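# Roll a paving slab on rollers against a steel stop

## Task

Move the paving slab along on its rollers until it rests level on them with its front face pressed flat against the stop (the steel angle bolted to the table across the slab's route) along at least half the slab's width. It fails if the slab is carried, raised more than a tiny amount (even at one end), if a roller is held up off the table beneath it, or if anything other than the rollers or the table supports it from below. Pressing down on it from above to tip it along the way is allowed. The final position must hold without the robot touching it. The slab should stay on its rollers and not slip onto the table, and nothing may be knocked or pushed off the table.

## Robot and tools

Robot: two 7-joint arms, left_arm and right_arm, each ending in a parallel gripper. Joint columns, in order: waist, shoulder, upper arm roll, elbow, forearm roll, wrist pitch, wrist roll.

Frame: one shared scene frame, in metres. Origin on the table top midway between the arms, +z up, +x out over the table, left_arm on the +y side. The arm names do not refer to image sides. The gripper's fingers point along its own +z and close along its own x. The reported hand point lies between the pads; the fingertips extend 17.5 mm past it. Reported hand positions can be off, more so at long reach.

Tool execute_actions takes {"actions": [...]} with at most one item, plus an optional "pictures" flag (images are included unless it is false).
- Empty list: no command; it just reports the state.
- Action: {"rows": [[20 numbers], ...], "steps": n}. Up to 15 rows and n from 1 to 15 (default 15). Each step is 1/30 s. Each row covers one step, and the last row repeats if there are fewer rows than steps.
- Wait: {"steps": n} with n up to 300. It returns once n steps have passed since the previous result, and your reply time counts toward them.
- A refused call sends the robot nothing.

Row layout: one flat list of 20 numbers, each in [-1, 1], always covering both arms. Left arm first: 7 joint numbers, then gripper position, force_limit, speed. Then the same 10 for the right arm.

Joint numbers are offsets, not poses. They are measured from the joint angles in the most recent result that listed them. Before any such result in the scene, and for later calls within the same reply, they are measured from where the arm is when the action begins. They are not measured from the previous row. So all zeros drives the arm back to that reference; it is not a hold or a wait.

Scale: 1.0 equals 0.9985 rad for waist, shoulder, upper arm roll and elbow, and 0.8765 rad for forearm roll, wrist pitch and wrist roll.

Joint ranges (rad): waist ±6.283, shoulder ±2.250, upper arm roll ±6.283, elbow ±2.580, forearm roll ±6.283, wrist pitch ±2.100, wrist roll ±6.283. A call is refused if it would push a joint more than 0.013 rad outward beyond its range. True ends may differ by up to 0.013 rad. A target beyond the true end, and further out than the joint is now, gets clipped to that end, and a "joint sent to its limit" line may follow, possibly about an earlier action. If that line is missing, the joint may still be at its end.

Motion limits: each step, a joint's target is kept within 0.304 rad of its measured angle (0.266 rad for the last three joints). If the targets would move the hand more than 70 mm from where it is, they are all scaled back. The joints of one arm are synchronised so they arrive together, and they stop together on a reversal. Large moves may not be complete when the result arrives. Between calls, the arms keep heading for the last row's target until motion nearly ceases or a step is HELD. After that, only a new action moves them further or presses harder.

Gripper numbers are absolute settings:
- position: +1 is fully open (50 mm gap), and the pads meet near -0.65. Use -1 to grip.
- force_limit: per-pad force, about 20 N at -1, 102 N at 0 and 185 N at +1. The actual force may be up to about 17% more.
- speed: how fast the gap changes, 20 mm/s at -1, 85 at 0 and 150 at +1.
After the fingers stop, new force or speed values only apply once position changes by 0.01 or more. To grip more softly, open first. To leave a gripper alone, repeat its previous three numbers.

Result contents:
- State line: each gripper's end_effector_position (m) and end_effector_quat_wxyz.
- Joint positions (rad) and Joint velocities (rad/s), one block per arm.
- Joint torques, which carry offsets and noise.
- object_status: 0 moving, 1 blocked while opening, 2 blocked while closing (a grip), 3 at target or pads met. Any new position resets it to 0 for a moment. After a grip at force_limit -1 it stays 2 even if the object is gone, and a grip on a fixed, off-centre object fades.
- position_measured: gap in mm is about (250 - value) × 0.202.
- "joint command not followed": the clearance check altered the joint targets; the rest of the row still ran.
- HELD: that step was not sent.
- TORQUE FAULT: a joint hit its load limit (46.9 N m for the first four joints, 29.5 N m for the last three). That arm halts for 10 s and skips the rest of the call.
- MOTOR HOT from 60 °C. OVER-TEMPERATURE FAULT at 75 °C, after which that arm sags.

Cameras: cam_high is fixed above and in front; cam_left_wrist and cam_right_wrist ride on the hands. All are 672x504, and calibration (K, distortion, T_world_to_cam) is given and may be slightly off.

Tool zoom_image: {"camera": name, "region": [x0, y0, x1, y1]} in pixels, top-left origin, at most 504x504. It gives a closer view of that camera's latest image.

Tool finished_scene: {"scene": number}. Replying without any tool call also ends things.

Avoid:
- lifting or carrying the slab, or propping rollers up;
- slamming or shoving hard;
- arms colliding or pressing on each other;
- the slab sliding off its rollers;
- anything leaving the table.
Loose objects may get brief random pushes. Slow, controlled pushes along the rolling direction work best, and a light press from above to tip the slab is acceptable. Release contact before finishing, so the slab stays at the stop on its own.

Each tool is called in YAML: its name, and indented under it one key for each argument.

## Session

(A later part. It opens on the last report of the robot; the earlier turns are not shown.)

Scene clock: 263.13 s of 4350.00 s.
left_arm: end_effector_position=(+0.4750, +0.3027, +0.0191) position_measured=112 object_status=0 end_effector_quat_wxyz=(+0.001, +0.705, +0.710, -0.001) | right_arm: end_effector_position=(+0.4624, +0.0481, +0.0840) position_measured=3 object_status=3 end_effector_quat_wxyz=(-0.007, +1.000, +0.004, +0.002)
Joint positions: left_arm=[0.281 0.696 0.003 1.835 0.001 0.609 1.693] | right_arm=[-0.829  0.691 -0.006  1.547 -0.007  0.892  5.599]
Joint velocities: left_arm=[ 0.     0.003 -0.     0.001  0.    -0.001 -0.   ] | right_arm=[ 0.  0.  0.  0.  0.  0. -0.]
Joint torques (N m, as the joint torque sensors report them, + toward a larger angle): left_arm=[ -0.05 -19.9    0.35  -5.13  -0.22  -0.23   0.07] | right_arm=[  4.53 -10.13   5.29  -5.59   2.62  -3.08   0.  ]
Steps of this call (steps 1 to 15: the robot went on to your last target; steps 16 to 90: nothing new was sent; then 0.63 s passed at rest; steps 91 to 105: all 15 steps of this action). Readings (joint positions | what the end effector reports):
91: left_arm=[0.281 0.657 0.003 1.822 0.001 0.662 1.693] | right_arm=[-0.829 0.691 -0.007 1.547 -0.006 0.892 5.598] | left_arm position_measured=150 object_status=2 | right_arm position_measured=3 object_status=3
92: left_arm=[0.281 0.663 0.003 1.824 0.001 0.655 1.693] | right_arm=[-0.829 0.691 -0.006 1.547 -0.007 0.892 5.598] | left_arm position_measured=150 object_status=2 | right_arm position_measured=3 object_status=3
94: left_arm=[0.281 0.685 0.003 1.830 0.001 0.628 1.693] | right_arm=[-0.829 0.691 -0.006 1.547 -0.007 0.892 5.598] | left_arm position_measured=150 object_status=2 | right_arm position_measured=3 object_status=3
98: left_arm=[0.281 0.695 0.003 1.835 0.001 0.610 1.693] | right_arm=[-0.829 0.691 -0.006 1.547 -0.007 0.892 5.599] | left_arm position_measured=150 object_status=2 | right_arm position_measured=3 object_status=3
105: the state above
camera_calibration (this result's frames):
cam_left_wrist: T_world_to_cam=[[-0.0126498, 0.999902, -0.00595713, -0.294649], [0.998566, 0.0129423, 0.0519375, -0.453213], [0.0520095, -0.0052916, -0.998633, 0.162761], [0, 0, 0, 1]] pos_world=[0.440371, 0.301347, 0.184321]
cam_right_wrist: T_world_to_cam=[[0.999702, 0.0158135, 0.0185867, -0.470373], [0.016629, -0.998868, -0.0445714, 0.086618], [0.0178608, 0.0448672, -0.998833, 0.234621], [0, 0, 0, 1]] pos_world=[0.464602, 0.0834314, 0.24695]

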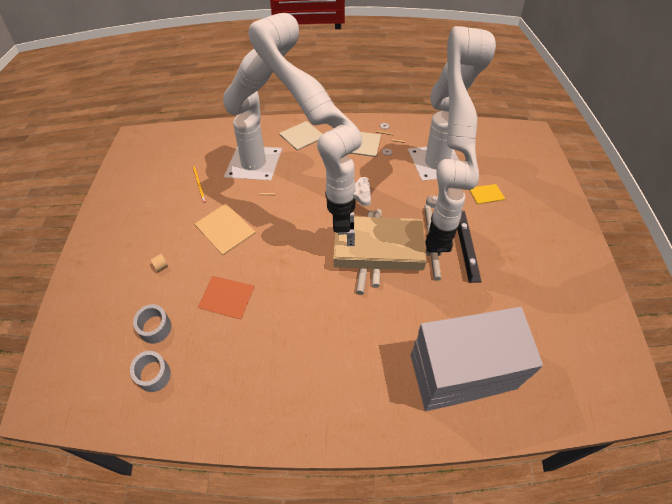

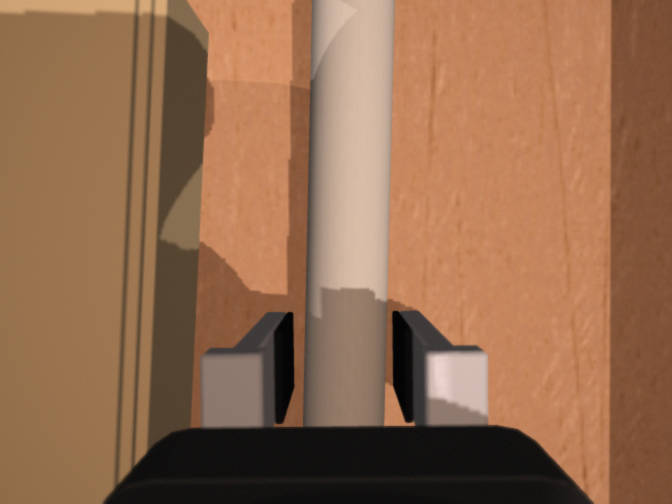

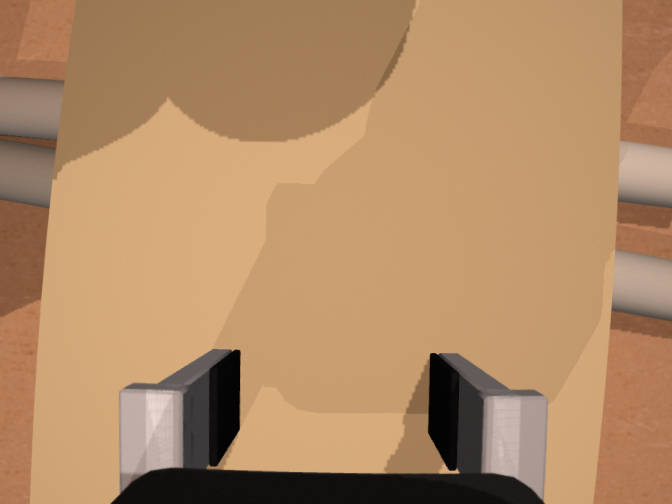

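execute_actions:
  actions:
    - {"rows":[[0,-0.05,0,-0.016,0,0.077,0,0.27,0,0,0.006,0.014,0.006,0.003,0.007,-0.006,0,1,-0.5,0.5]],"steps":10}
  pictures: false

execute_actions:
  actions:
    - {"rows":[[-0.089,-0.008,0,0.017,0,-0.01,-0.10,0.27,0,0,0.006,0.014,0.006,0.003,0.007,-0.006,0,1,-0.5,0.5]],"steps":12}

Scene clock: 267.83 s of 4350.00 s.
left_arm: end_effector_position=(+0.4743, +0.3028, +0.0440) position_measured=112 object_status=3 end_effector_quat_wxyz=(-0.000, +0.705, +0.710, -0.002) | right_arm: end_effector_position=(+0.4623, +0.0482, +0.0840) position_measured=3 object_status=3 end_effector_quat_wxyz=(-0.007, +1.000, +0.004, +0.002)
Joint positions: left_arm=[0.281 0.648 0.003 1.819 0.001 0.677 1.693] | right_arm=[-0.829  0.691 -0.007  1.547 -0.006  0.892  5.599]
Joint velocities: left_arm=[-0.    -0.013  0.     0.001  0.     0.003 -0.001] | right_arm=[ 0.  0.  0. -0.  0.  0. -0.]
Joint torques (N m, as the joint torque sensors report them, + toward a larger angle): left_arm=[  0.41 -19.26   0.52  -5.76  -0.21  -0.45  -0.02] | right_arm=[  4.17 -10.06   4.81  -5.28   2.74  -2.98   0.1 ]
Steps of this call (steps 1 to 15: the robot went on to your last target; steps 16 to 90: nothing new was sent; then 1.37 s passed at rest; steps 91 to 100: all 10 steps of this action). Readings (joint positions | what the end effector reports):
91: left_arm=[0.281 0.695 0.003 1.835 0.001 0.610 1.693] | right_arm=[-0.829 0.691 -0.006 1.547 -0.007 0.892 5.599] | left_arm position_measured=112 object_status=3 | right_arm position_measured=3 object_status=3
92: left_arm=[0.281 0.689 0.003 1.834 0.001 0.617 1.693] | right_arm=[-0.829 0.691 -0.007 1.547 -0.007 0.892 5.599] | left_arm position_measured=112 object_status=3 | right_arm position_measured=3 object_status=3
94: left_arm=[0.281 0.663 0.003 1.826 0.001 0.650 1.693] | right_arm=[-0.829 0.691 -0.007 1.547 -0.006 0.892 5.599] | left_arm position_measured=112 object_status=3 | right_arm position_measured=3 object_status=3
98: left_arm=[0.282 0.649 0.003 1.819 0.001 0.676 1.693] | right_arm=[-0.829 0.691 -0.007 1.547 -0.006 0.892 5.599] | left_arm position_measured=112 object_status=3 | right_arm position_measured=3 object_status=3
100: the state above

Scene clock: 268.23 s of 4350.00 s.
left_arm: end_effector_position=(+0.4743, +0.3417, +0.0442) position_measured=112 object_status=3 end_effector_quat_wxyz=(-0.000, +0.705, +0.709, -0.002) | right_arm: end_effector_position=(+0.4623, +0.0482, +0.0840) position_measured=3 object_status=3 end_effector_quat_wxyz=(-0.007, +1.000, +0.004, +0.001)
Joint positions: left_arm=[0.195 0.64  0.003 1.836 0.001 0.668 1.605] | right_arm=[-0.829  0.691 -0.007  1.547 -0.006  0.892  5.599]
Joint velocities: left_arm=[-0.018 -0.002  0.007  0.001  0.     0.    -0.001] | right_arm=[-0.    -0.     0.001  0.     0.     0.     0.   ]
Joint torques (N m, as the joint torque sensors report them, + toward a larger angle): left_arm=[  0.07 -19.08   0.43  -6.38  -0.38  -0.2    0.08] | right_arm=[  4.43 -10.11   4.92  -5.54   2.5   -3.01   0.03]
Steps of this call (steps 1 to 12: all 12 steps of this action). Readings (joint positions | what the end effector reports):
1: left_arm=[0.280 0.647 0.003 1.820 0.001 0.676 1.692] | right_arm=[-0.829 0.691 -0.007 1.547 -0.006 0.892 5.599] | left_arm position_measured=112 object_status=3 | right_arm position_measured=3 object_status=3
2: left_arm=[0.273 0.646 0.005 1.821 0.002 0.676 1.687] | right_arm=[-0.829 0.691 -0.007 1.547 -0.006 0.892 5.599] | left_arm position_measured=112 object_status=3 | right_arm position_measured=3 object_status=3
4: left_arm=[0.243 0.644 0.006 1.827 0.002 0.672 1.661] | right_arm=[-0.829 0.691 -0.007 1.547 -0.006 0.892 5.599] | left_arm position_measured=112 object_status=3 | right_arm position_measured=3 object_status=3
8: left_arm=[0.198 0.640 -0.000 1.835 -0.000 0.668 1.607] | right_arm=[-0.829 0.691 -0.007 1.547 -0.006 0.892 5.599] | left_arm position_measured=112 object_status=3 | right_arm position_measured=3 object_status=3
12: the state above
camera_calibration (this result's frames):
cam_left_wrist: T_world_to_cam=[[-0.0115909, 0.999917, -0.00565084, -0.334005], [0.998743, 0.0118525, 0.0486949, -0.453845], [0.0487579, -0.00507932, -0.998798, 0.189517], [0, 0, 0, 1]] pos_world=[0.440163, 0.340319, 0.209501]
cam_right_wrist: T_world_to_cam=[[0.999683, 0.0170079, 0.0185544, -0.470396], [0.0178192, -0.998851, -0.044477, 0.0861096], [0.0177766, 0.0447935, -0.998838, 0.234662], [0, 0, 0, 1]] pos_world=[0.464541, 0.0834998, 0.246947]

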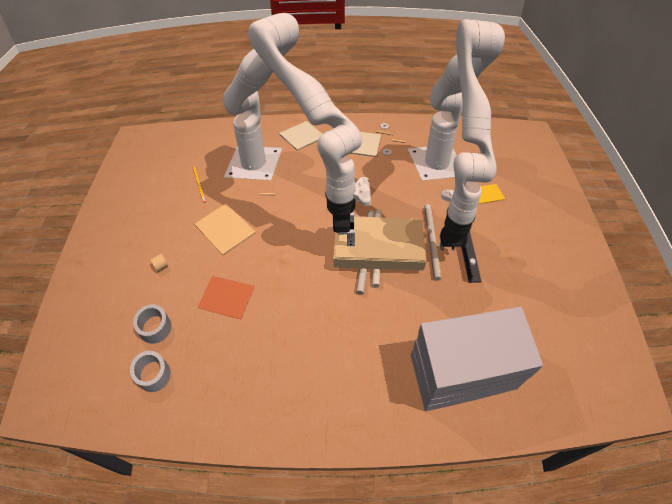

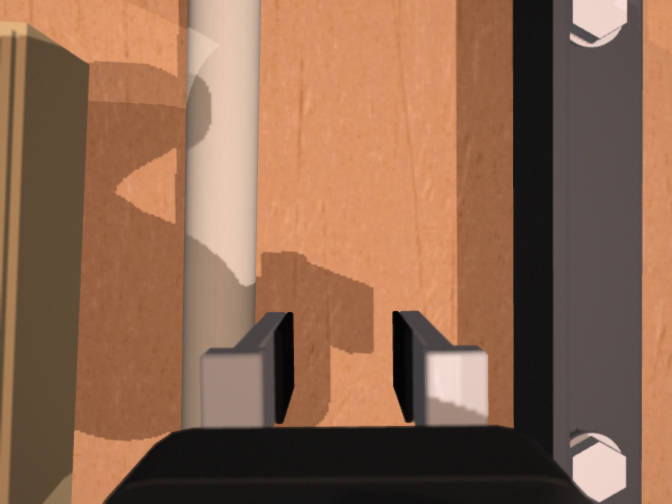

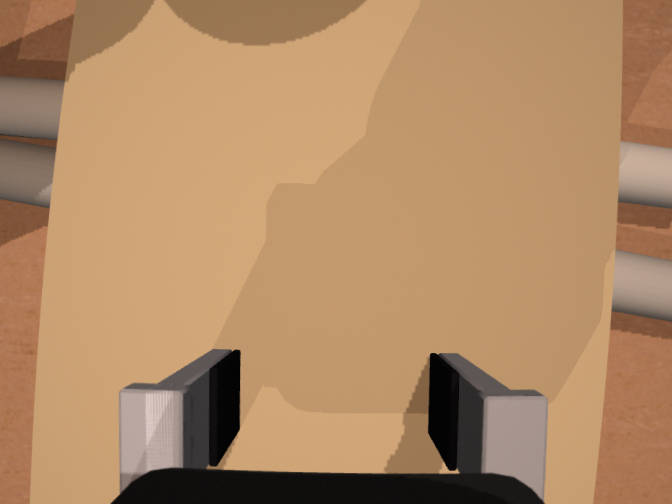

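execute_actions:
  actions:
    - {"rows":[[0,0,0,0,0,0,0,-0.6,0,1,0.006,0.014,0.006,0.003,0.007,-0.006,0,1,-0.5,0.5],[0,0,0,0,0,0,0,-0.6,0,1,0.006,0.014,0.006,0.003,0.007,-0.006,0,1,-0.5,0.5],[0,0,0,0,0,0,0,-0.6,0,1,0.006,0.014,0.006,0.003,0.007,-0.006,0,1,-0.5,0.5],[0,0,0,0,0,0,0,-0.6,0,1,0.006,0.014,0.006,0.003,0.007,-0.006,0,1,-0.5,0.5],[0,0.044,0,0.0145,0,-0.07,0,-0.6,0,1,0.006,0.014,0.006,0.003,0.007,-0.006,0,1,-0.5,0.5]],"steps":15}

Scene clock: 271.80 s of 4350.00 s.
left_arm: end_effector_position=(+0.4753, +0.3417, +0.0222) position_measured=242 object_status=3 end_effector_quat_wxyz=(+0.001, +0.705, +0.709, -0.000) | right_arm: end_effector_position=(+0.4623, +0.0482, +0.0840) position_measured=3 object_status=3 end_effector_quat_wxyz=(-0.007, +1.000, +0.005, +0.001)
Joint positions: left_arm=[0.195 0.683 0.003 1.85  0.001 0.607 1.605] | right_arm=[-0.829  0.691 -0.008  1.547 -0.006  0.893  5.599]
Joint velocities: left_arm=[ 0.     0.008  0.     0.001  0.     0.    -0.   ] | right_arm=[-0. -0.  0.  0.  0. -0. -0.]
Joint torques (N m, as the joint torque sensors report them, + toward a larger angle): left_arm=[  0.31 -19.62   0.29  -5.32  -0.01  -0.04   0.21] | right_arm=[  4.2  -10.02   4.95  -5.4    2.6   -3.04  -0.17]
Steps of this call (steps 1 to 15: the robot went on to your last target; steps 16 to 90: nothing new was sent; then 0.07 s passed at rest; steps 91 to 105: all 15 steps of this action). Readings (joint positions | what the end effector reports):
91: left_arm=[0.193 0.640 0.003 1.836 0.001 0.668 1.605] | right_arm=[-0.829 0.691 -0.007 1.547 -0.006 0.892 5.599] | left_arm position_measured=130 object_status=0 | right_arm position_measured=3 object_status=3
92: left_arm=[0.194 0.640 0.003 1.836 0.001 0.668 1.605] | right_arm=[-0.829 0.691 -0.008 1.547 -0.006 0.892 5.599] | left_arm position_measured=155 object_status=0 | right_arm position_measured=3 object_status=3
94: left_arm=[0.195 0.640 0.003 1.836 0.001 0.668 1.605] | right_arm=[-0.829 0.691 -0.008 1.547 -0.006 0.892 5.599] | left_arm position_measured=204 object_status=0 | right_arm position_measured=3 object_status=3
98: left_arm=[0.195 0.672 0.003 1.845 0.001 0.628 1.605] | right_arm=[-0.829 0.691 -0.008 1.547 -0.005 0.893 5.599] | left_arm position_measured=242 object_status=0 | right_arm position_measured=3 object_status=3
105: the state above
camera_calibration (this result's frames):
cam_left_wrist: T_world_to_cam=[[-0.0117059, 0.999914, -0.00585516, -0.334018], [0.998547, 0.0119975, 0.0525403, -0.453855], [0.0526061, -0.00523162, -0.998602, 0.165742], [0, 0, 0, 1]] pos_world=[0.440566, 0.340301, 0.1874]
cam_right_wrist: T_world_to_cam=[[0.999674, 0.0175729, 0.0185361, -0.470411], [0.0183821, -0.998843, -0.0444298, 0.0858623], [0.0177339, 0.0447561, -0.998841, 0.234682], [0, 0, 0, 1]] pos_world=[0.464518, 0.083526, 0.246944]

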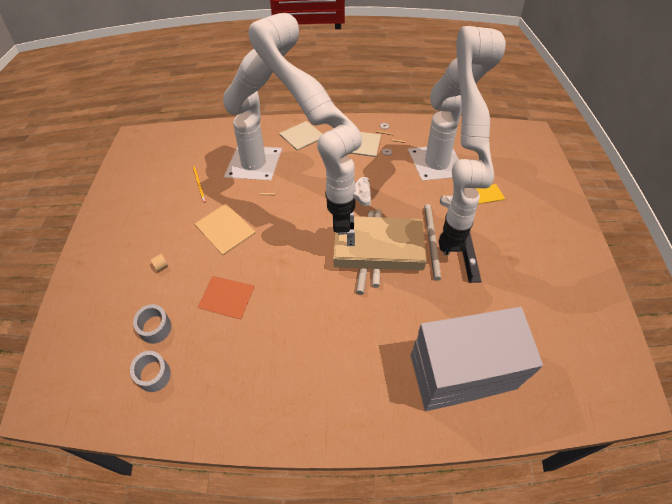

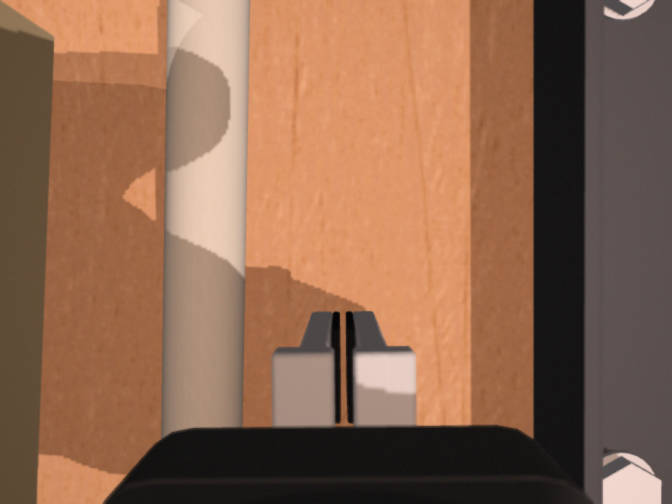

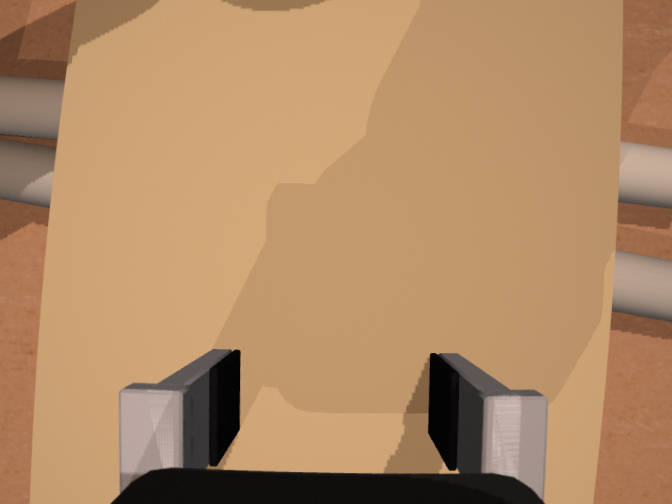

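execute_actions:
  actions:
    - {"rows":[[0.015,0.001,0,-0.003,0,0.002,0.017,-0.6,0,1,0.006,0.014,0.007,0.003,0.006,-0.007,0,1,-0.5,0.5],[0.025,0.002,0,-0.005,0,0.003,0.028,-0.6,0,1,0.006,0.014,0.007,0.003,0.006,-0.007,0,1,-0.5,0.5],[0.03,0.002,0,-0.006,0,0.004,0.034,-0.6,0,1,0.006,0.014,0.007,0.003,0.006,-0.007,0,1,-0.5,0.5],[0.035,0.003,0,-0.006,0,0.004,0.04,-0.6,0,1,0.006,0.014,0.007,0.003,0.006,-0.007,0,1,-0.5,0.5],[0.04,0.003,0,-0.007,0,0.005,0.046,-0.6,0,1,0.006,0.014,0.007,0.003,0.006,-0.007,0,1,-0.5,0.5],[0.045,0.003,0,-0.008,0,0.005,0.051,-0.6,0,1,0.006,0.014,0.007,0.003,0.006,-0.007,0,1,-0.5,0.5],[0.05,0.004,0,-0.009,0,0.006,0.057,-0.6,0,1,0.006,0.014,0.007,0.003,0.006,-0.007,0,1,-0.5,0.5],[0.055,0.004,0,-0.010,0,0.007,0.063,-0.6,0,1,0.006,0.014,0.007,0.003,0.006,-0.007,0,1,-0.5,0.5],[0.06,0.005,0,-0.011,0,0.007,0.068,-0.6,0,1,0.006,0.014,0.007,0.003,0.006,-0.007,0,1,-0.5,0.5],[0.067,0.005,0,-0.012,0,0.008,0.0765,-0.6,0,1,0.006,0.014,0.007,0.003,0.006,-0.007,0,1,-0.5,0.5]],"steps":15}

Scene clock: 279.33 s of 4350.00 s.
left_arm: end_effector_position=(+0.4752, +0.3121, +0.0222) position_measured=242 object_status=3 end_effector_quat_wxyz=(+0.001, +0.704, +0.710, -0.001) | right_arm: end_effector_position=(+0.4624, +0.0482, +0.0840) position_measured=3 object_status=3 end_effector_quat_wxyz=(-0.007, +1.000, +0.004, +0.001)
Joint positions: left_arm=[0.26  0.688 0.003 1.839 0.001 0.614 1.672] | right_arm=[-0.828  0.691 -0.008  1.547 -0.006  0.892  5.599]
Joint velocities: left_arm=[ 0.012  0.001 -0.01  -0.001 -0.002 -0.     0.004] | right_arm=[-0.     0.     0.001 -0.    -0.     0.001 -0.   ]
Joint torques (N m, as the joint torque sensors report them, + toward a larger angle): left_arm=[  0.55 -19.95  -0.17  -5.2   -0.09  -0.27  -0.08] | right_arm=[  4.24 -10.35   4.94  -5.74   2.81  -3.12   0.22]
Steps of this call (steps 1 to 15: the robot went on to your last target; steps 16 to 90: nothing new was sent; then 4.03 s passed at rest; steps 91 to 105: all 15 steps of this action). Readings (joint positions | what the end effector reports):
91: left_arm=[0.196 0.684 0.002 1.850 0.001 0.607 1.606] | right_arm=[-0.829 0.691 -0.008 1.547 -0.006 0.892 5.599] | left_arm position_measured=242 object_status=3 | right_arm position_measured=3 object_status=3
92: left_arm=[0.203 0.684 0.001 1.849 0.000 0.607 1.610] | right_arm=[-0.828 0.691 -0.008 1.547 -0.006 0.892 5.599] | left_arm position_measured=242 object_status=3 | right_arm position_measured=3 object_status=3
94: left_arm=[0.218 0.685 0.002 1.846 0.001 0.609 1.626] | right_arm=[-0.828 0.691 -0.008 1.547 -0.006 0.892 5.599] | left_arm position_measured=242 object_status=3 | right_arm position_measured=3 object_status=3
98: left_arm=[0.240 0.686 0.003 1.842 0.001 0.611 1.650] | right_arm=[-0.828 0.691 -0.008 1.547 -0.006 0.892 5.599] | left_arm position_measured=242 object_status=3 | right_arm position_measured=3 object_status=3
105: the state above
camera_calibration (this result's frames):
cam_left_wrist: T_world_to_cam=[[-0.0129379, 0.999896, -0.006301, -0.303829], [0.998537, 0.0132507, 0.0524195, -0.453806], [0.0524976, -0.00561359, -0.998605, 0.165752], [0, 0, 0, 1]] pos_world=[0.44051, 0.310741, 0.187395]
cam_right_wrist: T_world_to_cam=[[0.999682, 0.0171322, 0.0184861, -0.470428], [0.0179454, -0.998837, -0.0447573, 0.0860711], [0.0176978, 0.0450748, -0.998827, 0.234675], [0, 0, 0, 1]] pos_world=[0.464581, 0.0834526, 0.246948]

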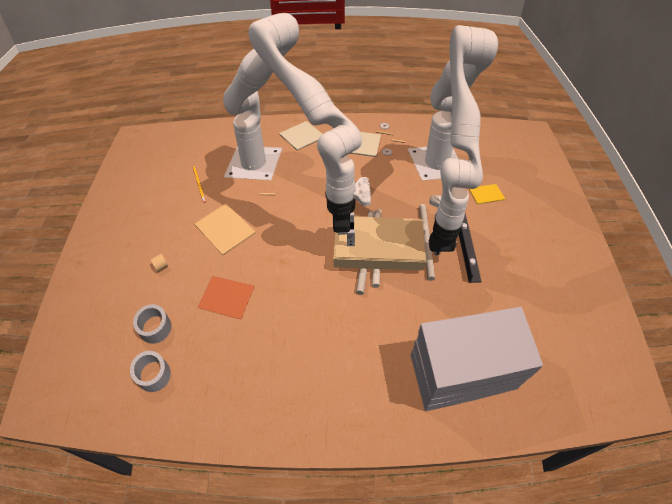

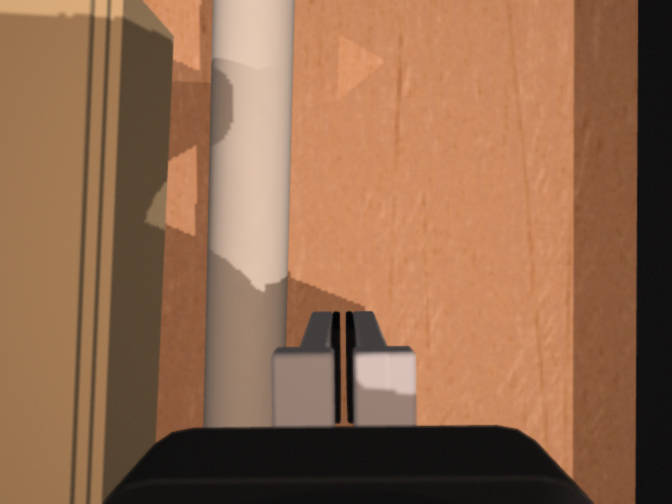

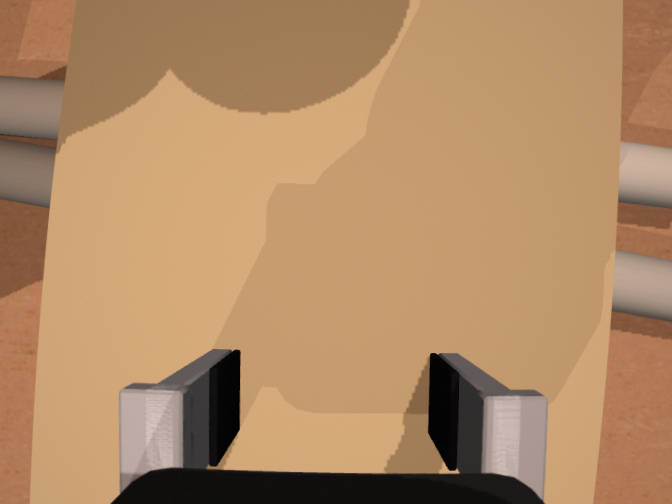

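execute_actions:
  actions:
    - {"rows":[[0,-0.105,0,-0.03,0,0.156,0,-0.6,0,1,0.004,0.014,0.007,0.003,0.006,-0.006,0,1,-0.5,0.5],[0,-0.211,0,-0.061,0,0.313,0,-0.6,0,1,0.004,0.014,0.007,0.003,0.006,-0.006,0,1,-0.5,0.5],[0,-0.211,0,-0.061,0,0.313,0,-0.6,0,1,0.004,0.014,0.007,0.003,0.006,-0.006,0,1,-0.5,0.5],[0,-0.211,0,-0.061,0,0.313,0,-0.6,0,1,0.004,0.014,0.007,0.003,0.006,-0.006,0,1,-0.5,0.5],[0,-0.211,0,-0.061,0,0.313,0,-0.6,0,1,0.004,0.014,0.007,0.003,0.006,-0.006,0,1,-0.5,0.5],[0,-0.211,0,-0.061,0,0.313,0,-0.6,0,1,0,0.017,0.007,-0.004,0.006,-0.002,-0.005,1,-0.5,0.5],[-0.1,-0.211,0,-0.061,0,0.313,0,-0.6,0,1,-0.005,0.021,0.007,-0.012,0.006,0.003,-0.01,1,-0.5,0.5],[-0.2,-0.211,0,-0.061,0,0.313,0,-0.6,0,1,-0.009,0.024,0.007,-0.019,0.006,0.007,-0.015,1,-0.5,0.5],[-0.2,-0.211,0,-0.061,0,0.313,0,-0.6,0,1,-0.013,0.028,0.007,-0.027,0.006,0.012,-0.02,1,-0.5,0.5],[-0.2,-0.211,0,-0.061,0,0.313,0,-0.6,0,1,-0.018,0.031,0.007,-0.034,0.006,0.016,-0.025,1,-0.5,0.5],[-0.2,-0.211,0,-0.061,0,0.313,0,-0.6,0,1,-0.022,0.035,0.007,-0.041,0.006,0.021,-0.03,1,-0.5,0.5],[-0.2,-0.211,0,-0.061,0,0.313,0,-0.6,0,1,-0.026,0.038,0.007,-0.049,0.006,0.025,-0.035,1,-0.5,0.5],[-0.2,-0.211,0,-0.061,0,0.313,0,-0.6,0,1,-0.030,0.042,0.007,-0.056,0.006,0.030,-0.04,1,-0.5,0.5],[-0.2,-0.211,0,-0.061,0,0.313,0,-0.6,0,1,-0.035,0.045,0.007,-0.064,0.006,0.034,-0.045,1,-0.5,0.5],[-0.2,-0.211,0,-0.061,0,0.313,0,-0.6,0,1,-0.039,0.049,0.007,-0.071,0.006,0.039,-0.05,1,-0.5,0.5]],"steps":15}
  pictures: false

execute_actions:
  actions:
    - {"steps":10}

Scene clock: 284.10 s of 4350.00 s.
left_arm: end_effector_position=(+0.4694, +0.3761, +0.1242) position_measured=242 object_status=3 end_effector_quat_wxyz=(+0.000, +0.649, +0.761, -0.001) | right_arm: end_effector_position=(+0.4655, +0.0703, +0.0843) position_measured=3 object_status=3 end_effector_quat_wxyz=(-0.007, +1.000, +0.003, +0.004)
Joint positions: left_arm=[0.109 0.487 0.002 1.78  0.    0.876 1.672] | right_arm=[-0.861  0.719 -0.004  1.487 -0.004  0.92   5.565]
Joint velocities: left_arm=[-0.605 -0.11  -0.056 -0.039 -0.017  0.164 -0.   ] | right_arm=[-0.12   0.112  0.014 -0.228  0.012  0.107 -0.131]
Joint torques (N m, as the joint torque sensors report them, + toward a larger angle): left_arm=[  3.47 -17.21   2.8   -7.23   0.27   0.24   0.09] | right_arm=[  1.44 -12.04   2.14  -3.99   1.06  -1.56   0.42]
Steps of this call (steps 1 to 15: the robot went on to your last target; steps 16 to 120: nothing new was sent; then 0.27 s passed at rest; steps 121 to 135: all 15 steps of this action). Readings (joint positions | what the end effector reports):
121: left_arm=[0.262 0.687 0.003 1.838 0.001 0.615 1.672] | right_arm=[-0.829 0.691 -0.007 1.547 -0.006 0.892 5.599] | left_arm position_measured=242 object_status=3 | right_arm position_measured=3 object_status=3
122: left_arm=[0.262 0.680 0.003 1.837 0.001 0.622 1.672] | right_arm=[-0.830 0.691 -0.007 1.547 -0.006 0.892 5.599] | left_arm position_measured=242 object_status=3 | right_arm position_measured=3 object_status=3
124: left_arm=[0.261 0.651 0.003 1.830 0.001 0.656 1.672] | right_arm=[-0.830 0.691 -0.007 1.547 -0.006 0.892 5.599] | left_arm position_measured=242 object_status=3 | right_arm position_measured=3 object_status=3
128: left_arm=[0.257 0.548 0.004 1.799 0.001 0.791 1.672] | right_arm=[-0.835 0.696 -0.005 1.538 -0.005 0.899 5.594] | left_arm position_measured=242 object_status=3 | right_arm position_measured=3 object_status=3
135: the state above

Scene clock: 284.43 s of 4350.00 s.
left_arm: end_effector_position=(+0.4679, +0.3948, +0.1289) position_measured=242 object_status=3 end_effector_quat_wxyz=(+0.000, +0.631, +0.776, -0.001) | right_arm: end_effector_position=(+0.4665, +0.0766, +0.0844) position_measured=3 object_status=3 end_effector_quat_wxyz=(-0.007, +1.000, +0.002, +0.004)
Joint positions: left_arm=[0.062 0.478 0.003 1.778 0.001 0.888 1.672] | right_arm=[-0.87   0.727 -0.003  1.47  -0.004  0.928  5.555]
Joint velocities: left_arm=[-0.015 -0.003 -0.001 -0.    -0.001 -0.001 -0.   ] | right_arm=[-0.001  0.     0.001 -0.     0.     0.001 -0.   ]
Joint torques (N m, as the joint torque sensors report them, + toward a larger angle): left_arm=[  0.67 -17.24   0.2   -7.33  -0.02  -0.13   0.15] | right_arm=[  1.63 -11.87   1.84  -3.97   1.29  -1.06   0.14]
Steps of this call (steps 1 to 10: the robot went on to your last target). Readings (joint positions | what the end effector reports):
1: left_arm=[0.092 0.484 0.001 1.779 0.000 0.880 1.672] | right_arm=[-0.865 0.722 -0.003 1.480 -0.004 0.924 5.561] | left_arm position_measured=242 object_status=3 | right_arm position_measured=3 object_status=3
2: left_arm=[0.079 0.481 0.000 1.778 -0.000 0.884 1.672] | right_arm=[-0.867 0.725 -0.004 1.475 -0.004 0.926 5.558] | left_arm position_measured=242 object_status=3 | right_arm position_measured=3 object_status=3
4: left_arm=[0.068 0.479 0.000 1.777 -0.000 0.888 1.672] | right_arm=[-0.869 0.726 -0.004 1.471 -0.004 0.926 5.556] | left_arm position_measured=242 object_status=3 | right_arm position_measured=3 object_status=3
8: left_arm=[0.063 0.478 0.003 1.778 0.001 0.888 1.672] | right_arm=[-0.869 0.727 -0.003 1.470 -0.004 0.928 5.555] | left_arm position_measured=242 object_status=3 | right_arm position_measured=3 object_status=3
10: the state above
camera_calibration (this result's frames):
cam_left_wrist: T_world_to_cam=[[-0.208932, 0.977914, -0.00557732, -0.285695], [0.976675, 0.20895, 0.0494472, -0.51979], [0.0495205, 0.0048839, -0.998761, 0.270423], [0, 0, 0, 1]] pos_world=[0.434583, 0.386674, 0.294197]
cam_right_wrist: T_world_to_cam=[[0.999625, 0.0125984, 0.0243331, -0.475161], [0.0136761, -0.998909, -0.0446421, 0.116365], [0.0237441, 0.0449582, -0.998707, 0.230856], [0, 0, 0, 1]] pos_world=[0.467909, 0.111845, 0.247314]

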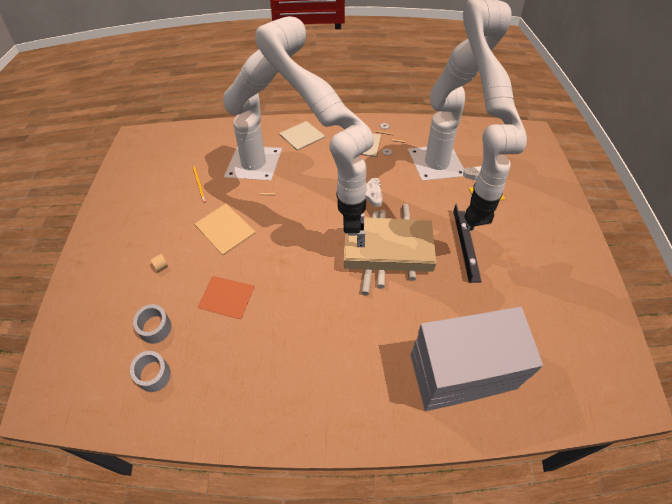

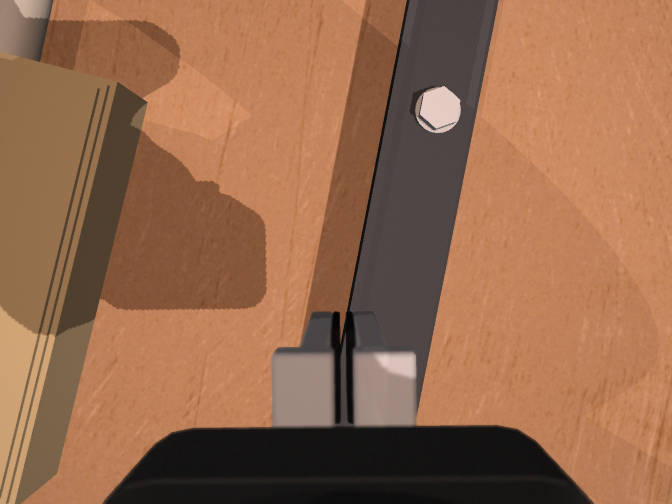

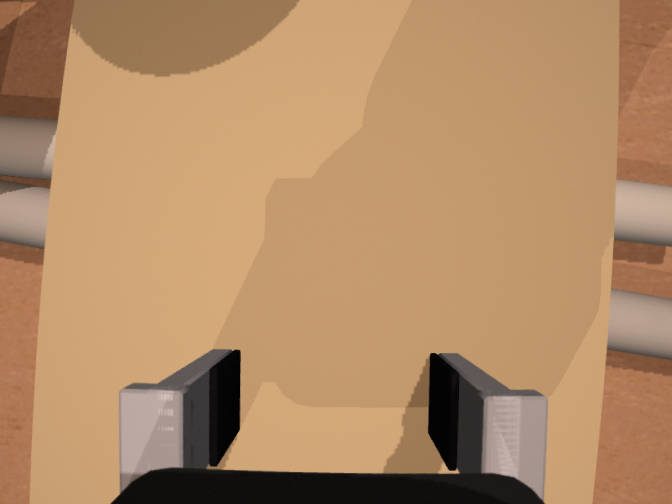

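execute_actions:
  actions:
    - {"rows":[[0,0,0,0,0,0,0,-0.6,0,1,-0.001,0.017,0.003,-0.002,0.004,0.003,-0.005,1,-0.5,0.5],[0,0,0,0,0,0,0,-0.6,0,1,-0.005,0.020,0.003,-0.010,0.004,0.008,-0.009,1,-0.5,0.5],[0,0,0,0,0,0,0,-0.6,0,1,-0.009,0.024,0.003,-0.018,0.004,0.012,-0.014,1,-0.5,0.5],[0,0,0,0,0,0,0,-0.6,0,1,-0.013,0.027,0.003,-0.026,0.004,0.017,-0.019,1,-0.5,0.5],[0,0,0,0,0,0,0,-0.6,0,1,-0.017,0.031,0.003,-0.034,0.004,0.022,-0.023,1,-0.5,0.5],[0,0,0,0,0,0,0,-0.6,0,1,-0.021,0.035,0.003,-0.042,0.004,0.027,-0.028,1,-0.5,0.5],[0,0,0,0,0,0,0,-0.6,0,1,-0.026,0.038,0.003,-0.050,0.004,0.032,-0.033,1,-0.5,0.5],[0,0,0,0,0,0,0,-0.6,0,1,-0.030,0.042,0.003,-0.058,0.004,0.036,-0.038,1,-0.5,0.5],[0,0,0,0,0,0,0,-0.6,0,1,-0.034,0.045,0.003,-0.066,0.004,0.041,-0.042,1,-0.5,0.5],[0,0,0,0,0,0,0,-0.6,0,1,-0.038,0.049,0.003,-0.074,0.004,0.046,-0.047,1,-0.5,0.5]],"steps":15}

Scene clock: 290.03 s of 4350.00 s.
left_arm: end_effector_position=(+0.4679, +0.3948, +0.1289) position_measured=242 object_status=3 end_effector_quat_wxyz=(+0.000, +0.631, +0.776, -0.001) | right_arm: end_effector_position=(+0.4696, +0.1048, +0.0847) position_measured=3 object_status=3 end_effector_quat_wxyz=(-0.008, +1.000, -0.000, +0.007)
Joint positions: left_arm=[0.062 0.478 0.003 1.778 0.001 0.888 1.672] | right_arm=[-0.907  0.765 -0.001  1.39  -0.001  0.966  5.514]
Joint velocities: left_arm=[ 0.     0.     0.     0.001  0.    -0.002 -0.001] | right_arm=[-0.007  0.006  0.01  -0.011  0.006  0.025 -0.   ]
Joint torques (N m, as the joint torque sensors report them, + toward a larger angle): left_arm=[  0.12 -17.86   0.42  -7.18  -0.3    0.03   0.15] | right_arm=[ -0.1  -15.09   0.19  -3.29  -0.01   0.47   0.16]
Steps of this call (steps 1 to 30: the robot went on to your last target; steps 31 to 90: nothing new was sent; then 2.10 s passed at rest; steps 91 to 105: all 15 steps of this action). Readings (joint positions | what the end effector reports):
91: left_arm=[0.061 0.477 0.003 1.778 0.001 0.888 1.672] | right_arm=[-0.870 0.728 -0.003 1.469 -0.004 0.929 5.555] | left_arm position_measured=242 object_status=3 | right_arm position_measured=3 object_status=3
92: left_arm=[0.062 0.477 0.003 1.778 0.001 0.888 1.672] | right_arm=[-0.872 0.729 -0.002 1.466 -0.003 0.932 5.553] | left_arm position_measured=242 object_status=3 | right_arm position_measured=3 object_status=3
94: left_arm=[0.062 0.478 0.003 1.778 0.001 0.888 1.672] | right_arm=[-0.877 0.734 -0.001 1.455 -0.002 0.939 5.548] | left_arm position_measured=242 object_status=3 | right_arm position_measured=3 object_status=3
98: left_arm=[0.062 0.478 0.003 1.778 0.001 0.888 1.672] | right_arm=[-0.891 0.748 -0.001 1.425 -0.001 0.953 5.532] | left_arm position_measured=242 object_status=3 | right_arm position_measured=3 object_status=3
105: the state above
camera_calibration (this result's frames):
cam_left_wrist: T_world_to_cam=[[-0.208939, 0.977913, -0.00557855, -0.285693], [0.976674, 0.208956, 0.0494513, -0.519794], [0.0495248, 0.00488389, -0.998761, 0.270422], [0, 0, 0, 1]] pos_world=[0.434584, 0.386677, 0.294197]
cam_right_wrist: T_world_to_cam=[[0.999543, 0.00819367, 0.0291062, -0.478543], [0.00950925, -0.998926, -0.0453524, 0.146501], [0.0287034, 0.0456084, -0.998547, 0.227392], [0, 0, 0, 1]] pos_world=[0.470404, 0.139894, 0.247634]

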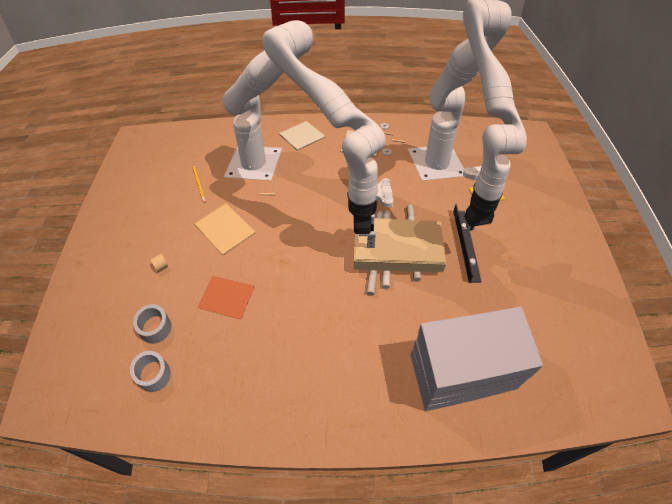

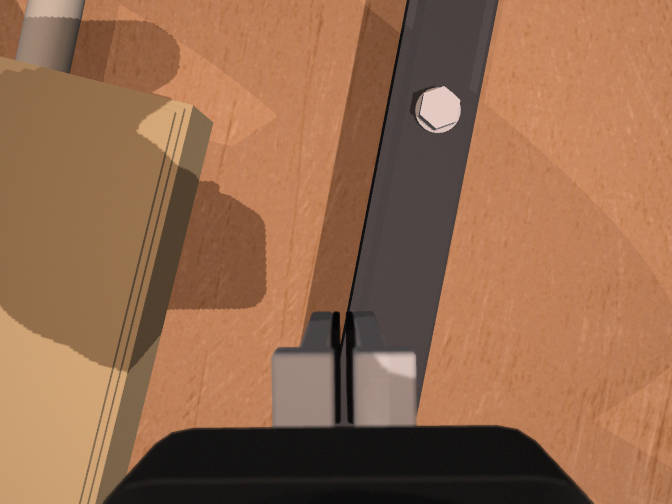

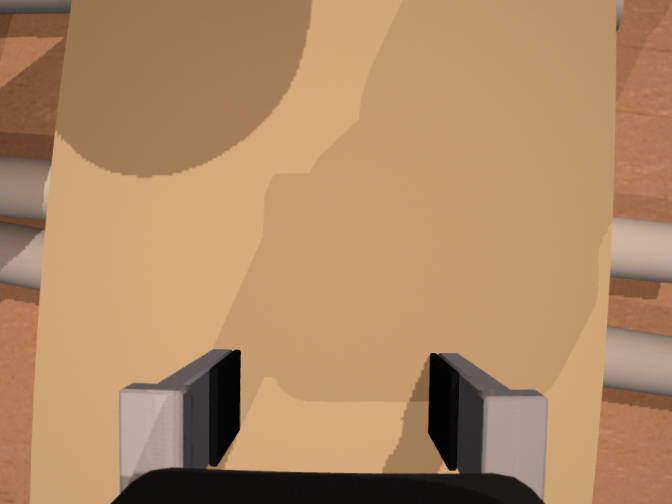

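execute_actions:
  actions:
    - {"rows":[[0,0,0,0,0,0,0,-0.6,0,1,-0.004,0.016,0.001,-0.004,0.001,0.009,0.001,1,-0.5,0.5],[0,0,0,0,0,0,0,-0.6,0,1,-0.007,0.021,0.001,-0.015,0.001,0.016,0.002,1,-0.5,0.5],[0,0,0,0,0,0,0,-0.6,0,1,-0.010,0.026,0.001,-0.026,0.001,0.022,0.003,1,-0.5,0.5],[0,0,0,0,0,0,0,-0.6,0,1,-0.013,0.031,0.001,-0.036,0.001,0.029,0.004,1,-0.5,0.5],[0,0,0,0,0,0,0,-0.6,0,1,-0.016,0.036,0.001,-0.047,0.001,0.035,0.005,1,-0.5,0.5],[0,0,0,0,0,0,0,-0.6,0,1,-0.019,0.041,0.001,-0.057,0.001,0.042,0.006,1,-0.5,0.5],[0,0,0,0,0,0,0,-0.6,0,1,-0.022,0.046,0.001,-0.068,0.001,0.048,0.007,1,-0.5,0.5],[0,0,0,0,0,0,0,-0.6,0,1,-0.026,0.051,0.001,-0.079,0.001,0.055,0.008,1,-0.5,0.5],[0,0,0,0,0,0,0,-0.6,0,1,-0.029,0.056,0.001,-0.089,0.001,0.061,0.009,1,-0.5,0.5],[0,0,0,0,0,0,0,-0.6,0,1,-0.032,0.061,0.001,-0.100,0.001,0.068,0.010,1,-0.5,0.5]],"steps":15}

Scene clock: 306.27 s of 4350.00 s.
left_arm: end_effector_position=(+0.4679, +0.3948, +0.1289) position_measured=242 object_status=3 end_effector_quat_wxyz=(+0.000, +0.631, +0.776, -0.001) | right_arm: end_effector_position=(+0.4721, +0.1349, +0.0847) position_measured=3 object_status=3 end_effector_quat_wxyz=(-0.007, +1.000, +0.020, +0.005)
Joint positions: left_arm=[0.062 0.478 0.003 1.778 0.001 0.888 1.672] | right_arm=[-0.939  0.814 -0.002  1.285 -0.002  1.024  5.523]
Joint velocities: left_arm=[-0.     0.    -0.001 -0.     0.     0.     0.   ] | right_arm=[-0.008  0.01   0.009 -0.018  0.006  0.027  0.003]
Joint torques (N m, as the joint torque sensors report them, + toward a larger angle): left_arm=[ -0.09 -17.56   0.26  -7.47  -0.28  -0.12   0.1 ] | right_arm=[  0.84 -16.76   1.05  -4.64   0.65   0.47   0.19]
Steps of this call (steps 1 to 15: the robot went on to your last target; steps 16 to 90: nothing new was sent; then 12.73 s passed at rest; steps 91 to 105: all 15 steps of this action). Readings (joint positions | what the end effector reports):
91: left_arm=[0.062 0.478 0.003 1.778 0.001 0.888 1.672] | right_arm=[-0.908 0.765 -0.000 1.389 -0.001 0.969 5.514] | left_arm position_measured=242 object_status=3 | right_arm position_measured=3 object_status=3
92: left_arm=[0.062 0.478 0.003 1.778 0.001 0.888 1.672] | right_arm=[-0.909 0.767 0.000 1.384 -0.000 0.972 5.515] | left_arm position_measured=242 object_status=3 | right_arm position_measured=3 object_status=3
94: left_arm=[0.062 0.478 0.003 1.778 0.001 0.888 1.672] | right_arm=[-0.913 0.774 0.001 1.370 -0.000 0.982 5.516] | left_arm position_measured=242 object_status=3 | right_arm position_measured=3 object_status=3
98: left_arm=[0.062 0.478 0.003 1.778 0.001 0.888 1.672] | right_arm=[-0.924 0.792 -0.000 1.332 -0.001 1.002 5.519] | left_arm position_measured=242 object_status=3 | right_arm position_measured=3 object_status=3
105: the state above
camera_calibration (this result's frames):
cam_left_wrist: T_world_to_cam=[[-0.208939, 0.977913, -0.00557911, -0.285693], [0.976674, 0.208956, 0.0494544, -0.519796], [0.0495279, 0.00488398, -0.998761, 0.27042], [0, 0, 0, 1]] pos_world=[0.434586, 0.386677, 0.294197]
cam_right_wrist: T_world_to_cam=[[0.998453, 0.0487943, 0.0266708, -0.486052], [0.0499475, -0.997763, -0.0444331, 0.157264], [0.0244431, 0.0456965, -0.998656, 0.227939], [0, 0, 0, 1]] pos_world=[0.471874, 0.170213, 0.247584]

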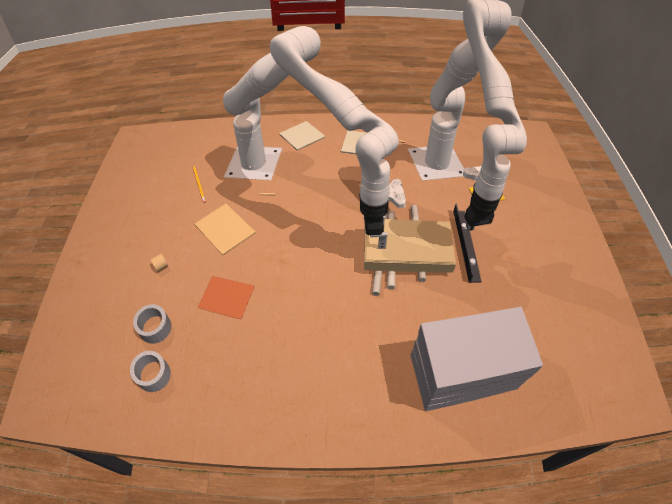

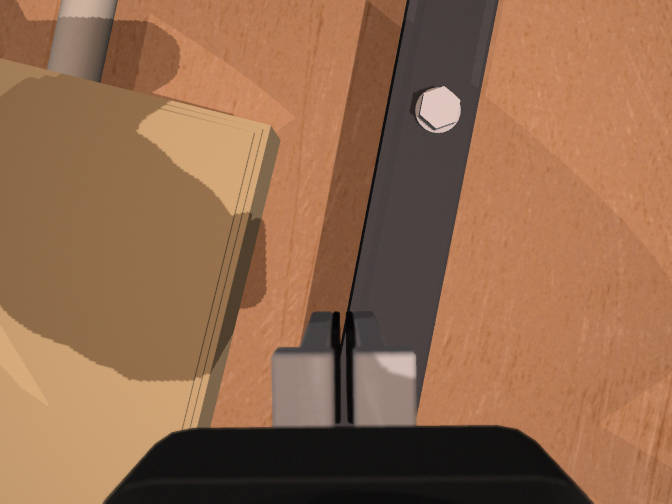

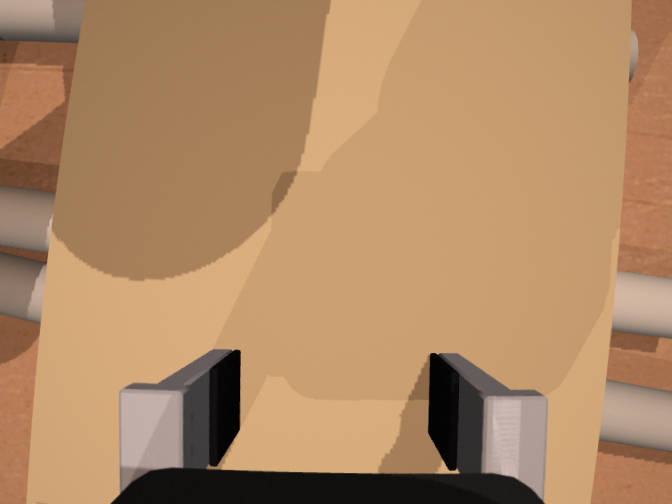

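execute_actions:
  actions:
    - {"rows":[[0.05,-0.025,0,0.065,0,-0.045,0.022,1,0,0.5,-0.004,0.018,0.002,-0.008,0.002,0.009,-0.004,1,-0.5,0.5],[0.1,-0.05,0,0.13,0,-0.09,0.044,1,0,0.5,-0.007,0.024,0.002,-0.020,0.002,0.017,-0.008,1,-0.5,0.5],[0.15,-0.077,0,0.19,0,-0.135,0.066,1,0,0.5,-0.011,0.030,0.002,-0.033,0.002,0.024,-0.013,1,-0.5,0.5],[0.2,-0.103,0,0.26,0,-0.18,0.089,1,0,0.5,-0.015,0.036,0.002,-0.046,0.002,0.032,-0.017,1,-0.5,0.5],[0.2,-0.103,0,0.26,0,-0.18,0.089,1,0,0.5,-0.019,0.042,0.002,-0.059,0.002,0.040,-0.021,1,-0.5,0.5],[0.2,-0.103,0,0.26,0,-0.18,0.089,1,0,0.5,-0.022,0.047,0.002,-0.071,0.002,0.048,-0.025,1,-0.5,0.5],[0.235,-0.12,0,0.30,0,-0.21,0.104,1,0,0.5,-0.026,0.053,0.002,-0.084,0.002,0.056,-0.029,1,-0.5,0.5],[0.27,-0.14,0,0.35,0,-0.243,0.12,1,0,0.5,-0.030,0.059,0.002,-0.097,0.002,0.063,-0.034,1,-0.5,0.5],[0.305,-0.157,0,0.395,0,-0.274,0.136,1,0,0.5,-0.033,0.065,0.002,-0.109,0.002,0.071,-0.038,1,-0.5,0.5],[0.34,-0.175,0,0.44,0,-0.305,0.151,1,0,0.5,-0.037,0.071,0.002,-0.122,0.002,0.079,-0.042,1,-0.5,0.5]],"steps":15}
  pictures: false

execute_actions:
  actions:
    - {"steps":10}

Scene clock: 317.53 s of 4350.00 s.
left_arm: end_effector_position=(+0.3530, +0.2948, +0.1046) position_measured=3 object_status=0 end_effector_quat_wxyz=(+0.001, +0.696, +0.718, -0.001) | right_arm: end_effector_position=(+0.4749, +0.1702, +0.0847) position_measured=3 object_status=3 end_effector_quat_wxyz=(-0.008, +1.000, +0.020, +0.005)
Joint positions: left_arm=[0.344 0.333 0.004 2.142 0.002 0.666 1.782] | right_arm=[-0.976  0.873 -0.002  1.159 -0.002  1.091  5.486]
Joint velocities: left_arm=[ 0.578 -0.298  0.017  0.812  0.005 -0.478  0.248] | right_arm=[-0.009  0.014  0.007 -0.025  0.006  0.028 -0.001]
Joint torques (N m, as the joint torque sensors report them, + toward a larger angle): left_arm=[ -1.29 -13.47  -1.21  -7.36  -0.59  -0.02   0.44] | right_arm=[  1.13 -17.78   1.18  -4.02   0.55   0.66   0.04]
Steps of this call (steps 1 to 15: the robot went on to your last target; steps 16 to 90: nothing new was sent; then 7.77 s passed at rest; steps 91 to 105: all 15 steps of this action). Readings (joint positions | what the end effector reports):
91: left_arm=[0.063 0.477 0.003 1.779 0.001 0.887 1.672] | right_arm=[-0.940 0.815 -0.001 1.283 -0.002 1.027 5.523] | left_arm position_measured=228 object_status=0 | right_arm position_measured=3 object_status=3
92: left_arm=[0.069 0.474 0.002 1.784 0.000 0.884 1.674] | right_arm=[-0.941 0.818 -0.000 1.278 -0.001 1.031 5.522] | left_arm position_measured=208 object_status=0 | right_arm position_measured=3 object_status=3
94: left_arm=[0.092 0.462 0.001 1.811 0.000 0.867 1.681] | right_arm=[-0.946 0.825 0.000 1.262 -0.001 1.042 5.517] | left_arm position_measured=170 object_status=0 | right_arm position_measured=3 object_status=3
98: left_arm=[0.180 0.417 0.003 1.923 0.001 0.799 1.716] | right_arm=[-0.959 0.846 -0.000 1.216 -0.001 1.064 5.503] | left_arm position_measured=92 object_status=0 | right_arm position_measured=3 object_status=3
105: the state above

Scene clock: 317.87 s of 4350.00 s.
left_arm: end_effector_position=(+0.3251, +0.2838, +0.0996) position_measured=3 object_status=3 end_effector_quat_wxyz=(+0.000, +0.707, +0.707, -0.001) | right_arm: end_effector_position=(+0.4748, +0.1696, +0.0846) position_measured=3 object_status=3 end_effector_quat_wxyz=(-0.007, +1.000, +0.020, +0.005)
Joint positions: left_arm=[0.4   0.304 0.003 2.217 0.001 0.621 1.804] | right_arm=[-0.976  0.874 -0.001  1.158 -0.002  1.094  5.486]
Joint velocities: left_arm=[ 0.018 -0.011 -0.     0.001  0.     0.001 -0.   ] | right_arm=[-0.001  0.    -0.     0.     0.     0.    -0.   ]
Joint torques (N m, as the joint torque sensors report them, + toward a larger angle): left_arm=[ -0.29 -12.11   0.2   -5.51  -0.15   0.03   0.2 ] | right_arm=[  0.39 -16.31   0.72  -4.5    0.62  -0.39   0.17]
Steps of this call (steps 1 to 10: the robot went on to your last target). Readings (joint positions | what the end effector reports):
1: left_arm=[0.362 0.324 0.005 2.167 0.002 0.651 1.789] | right_arm=[-0.976 0.873 -0.001 1.158 -0.002 1.092 5.486] | left_arm position_measured=3 object_status=0 | right_arm position_measured=3 object_status=3
2: left_arm=[0.376 0.317 0.005 2.187 0.002 0.640 1.795] | right_arm=[-0.976 0.874 -0.001 1.158 -0.002 1.093 5.486] | left_arm position_measured=3 object_status=0 | right_arm position_measured=3 object_status=3
4: left_arm=[0.392 0.308 0.005 2.211 0.002 0.625 1.803] | right_arm=[-0.976 0.874 -0.001 1.158 -0.002 1.094 5.486] | left_arm position_measured=3 object_status=0 | right_arm position_measured=3 object_status=3
8: left_arm=[0.398 0.305 0.003 2.217 0.001 0.621 1.804] | right_arm=[-0.976 0.874 -0.001 1.158 -0.002 1.094 5.486] | left_arm position_measured=3 object_status=3 | right_arm position_measured=3 object_status=3
10: the state above
camera_calibration (this result's frames):
cam_left_wrist: T_world_to_cam=[[-0.005346, 0.999973, -0.00503673, -0.279666], [0.998684, 0.00559585, 0.0509736, -0.305334], [0.0510004, -0.0047576, -0.998687, 0.251083], [0, 0, 0, 1]] pos_world=[0.290632, 0.282561, 0.264909]
cam_right_wrist: T_world_to_cam=[[0.998464, 0.049017, 0.0258209, -0.490435], [0.0500983, -0.997816, -0.0430418, 0.191576], [0.0236548, 0.0442693, -0.99874, 0.22689], [0, 0, 0, 1]] pos_world=[0.474717, 0.205153, 0.247513]

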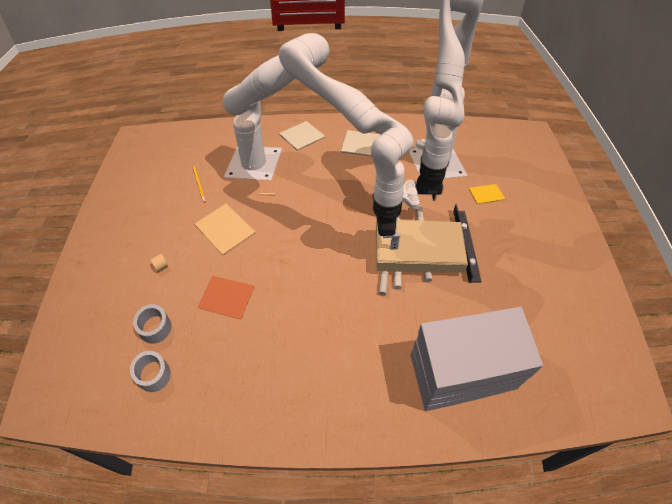

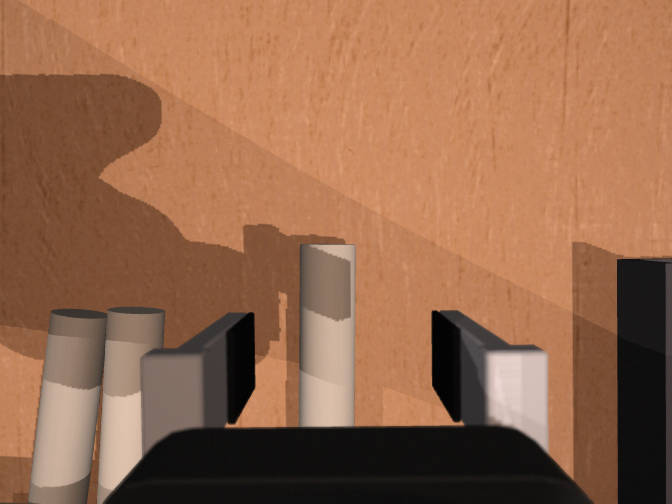

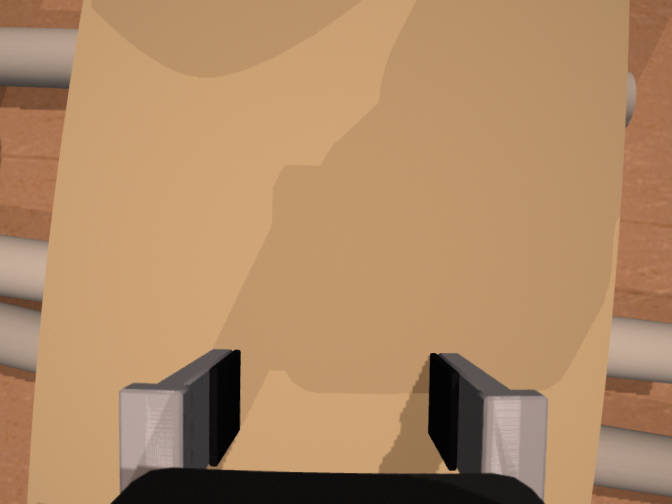

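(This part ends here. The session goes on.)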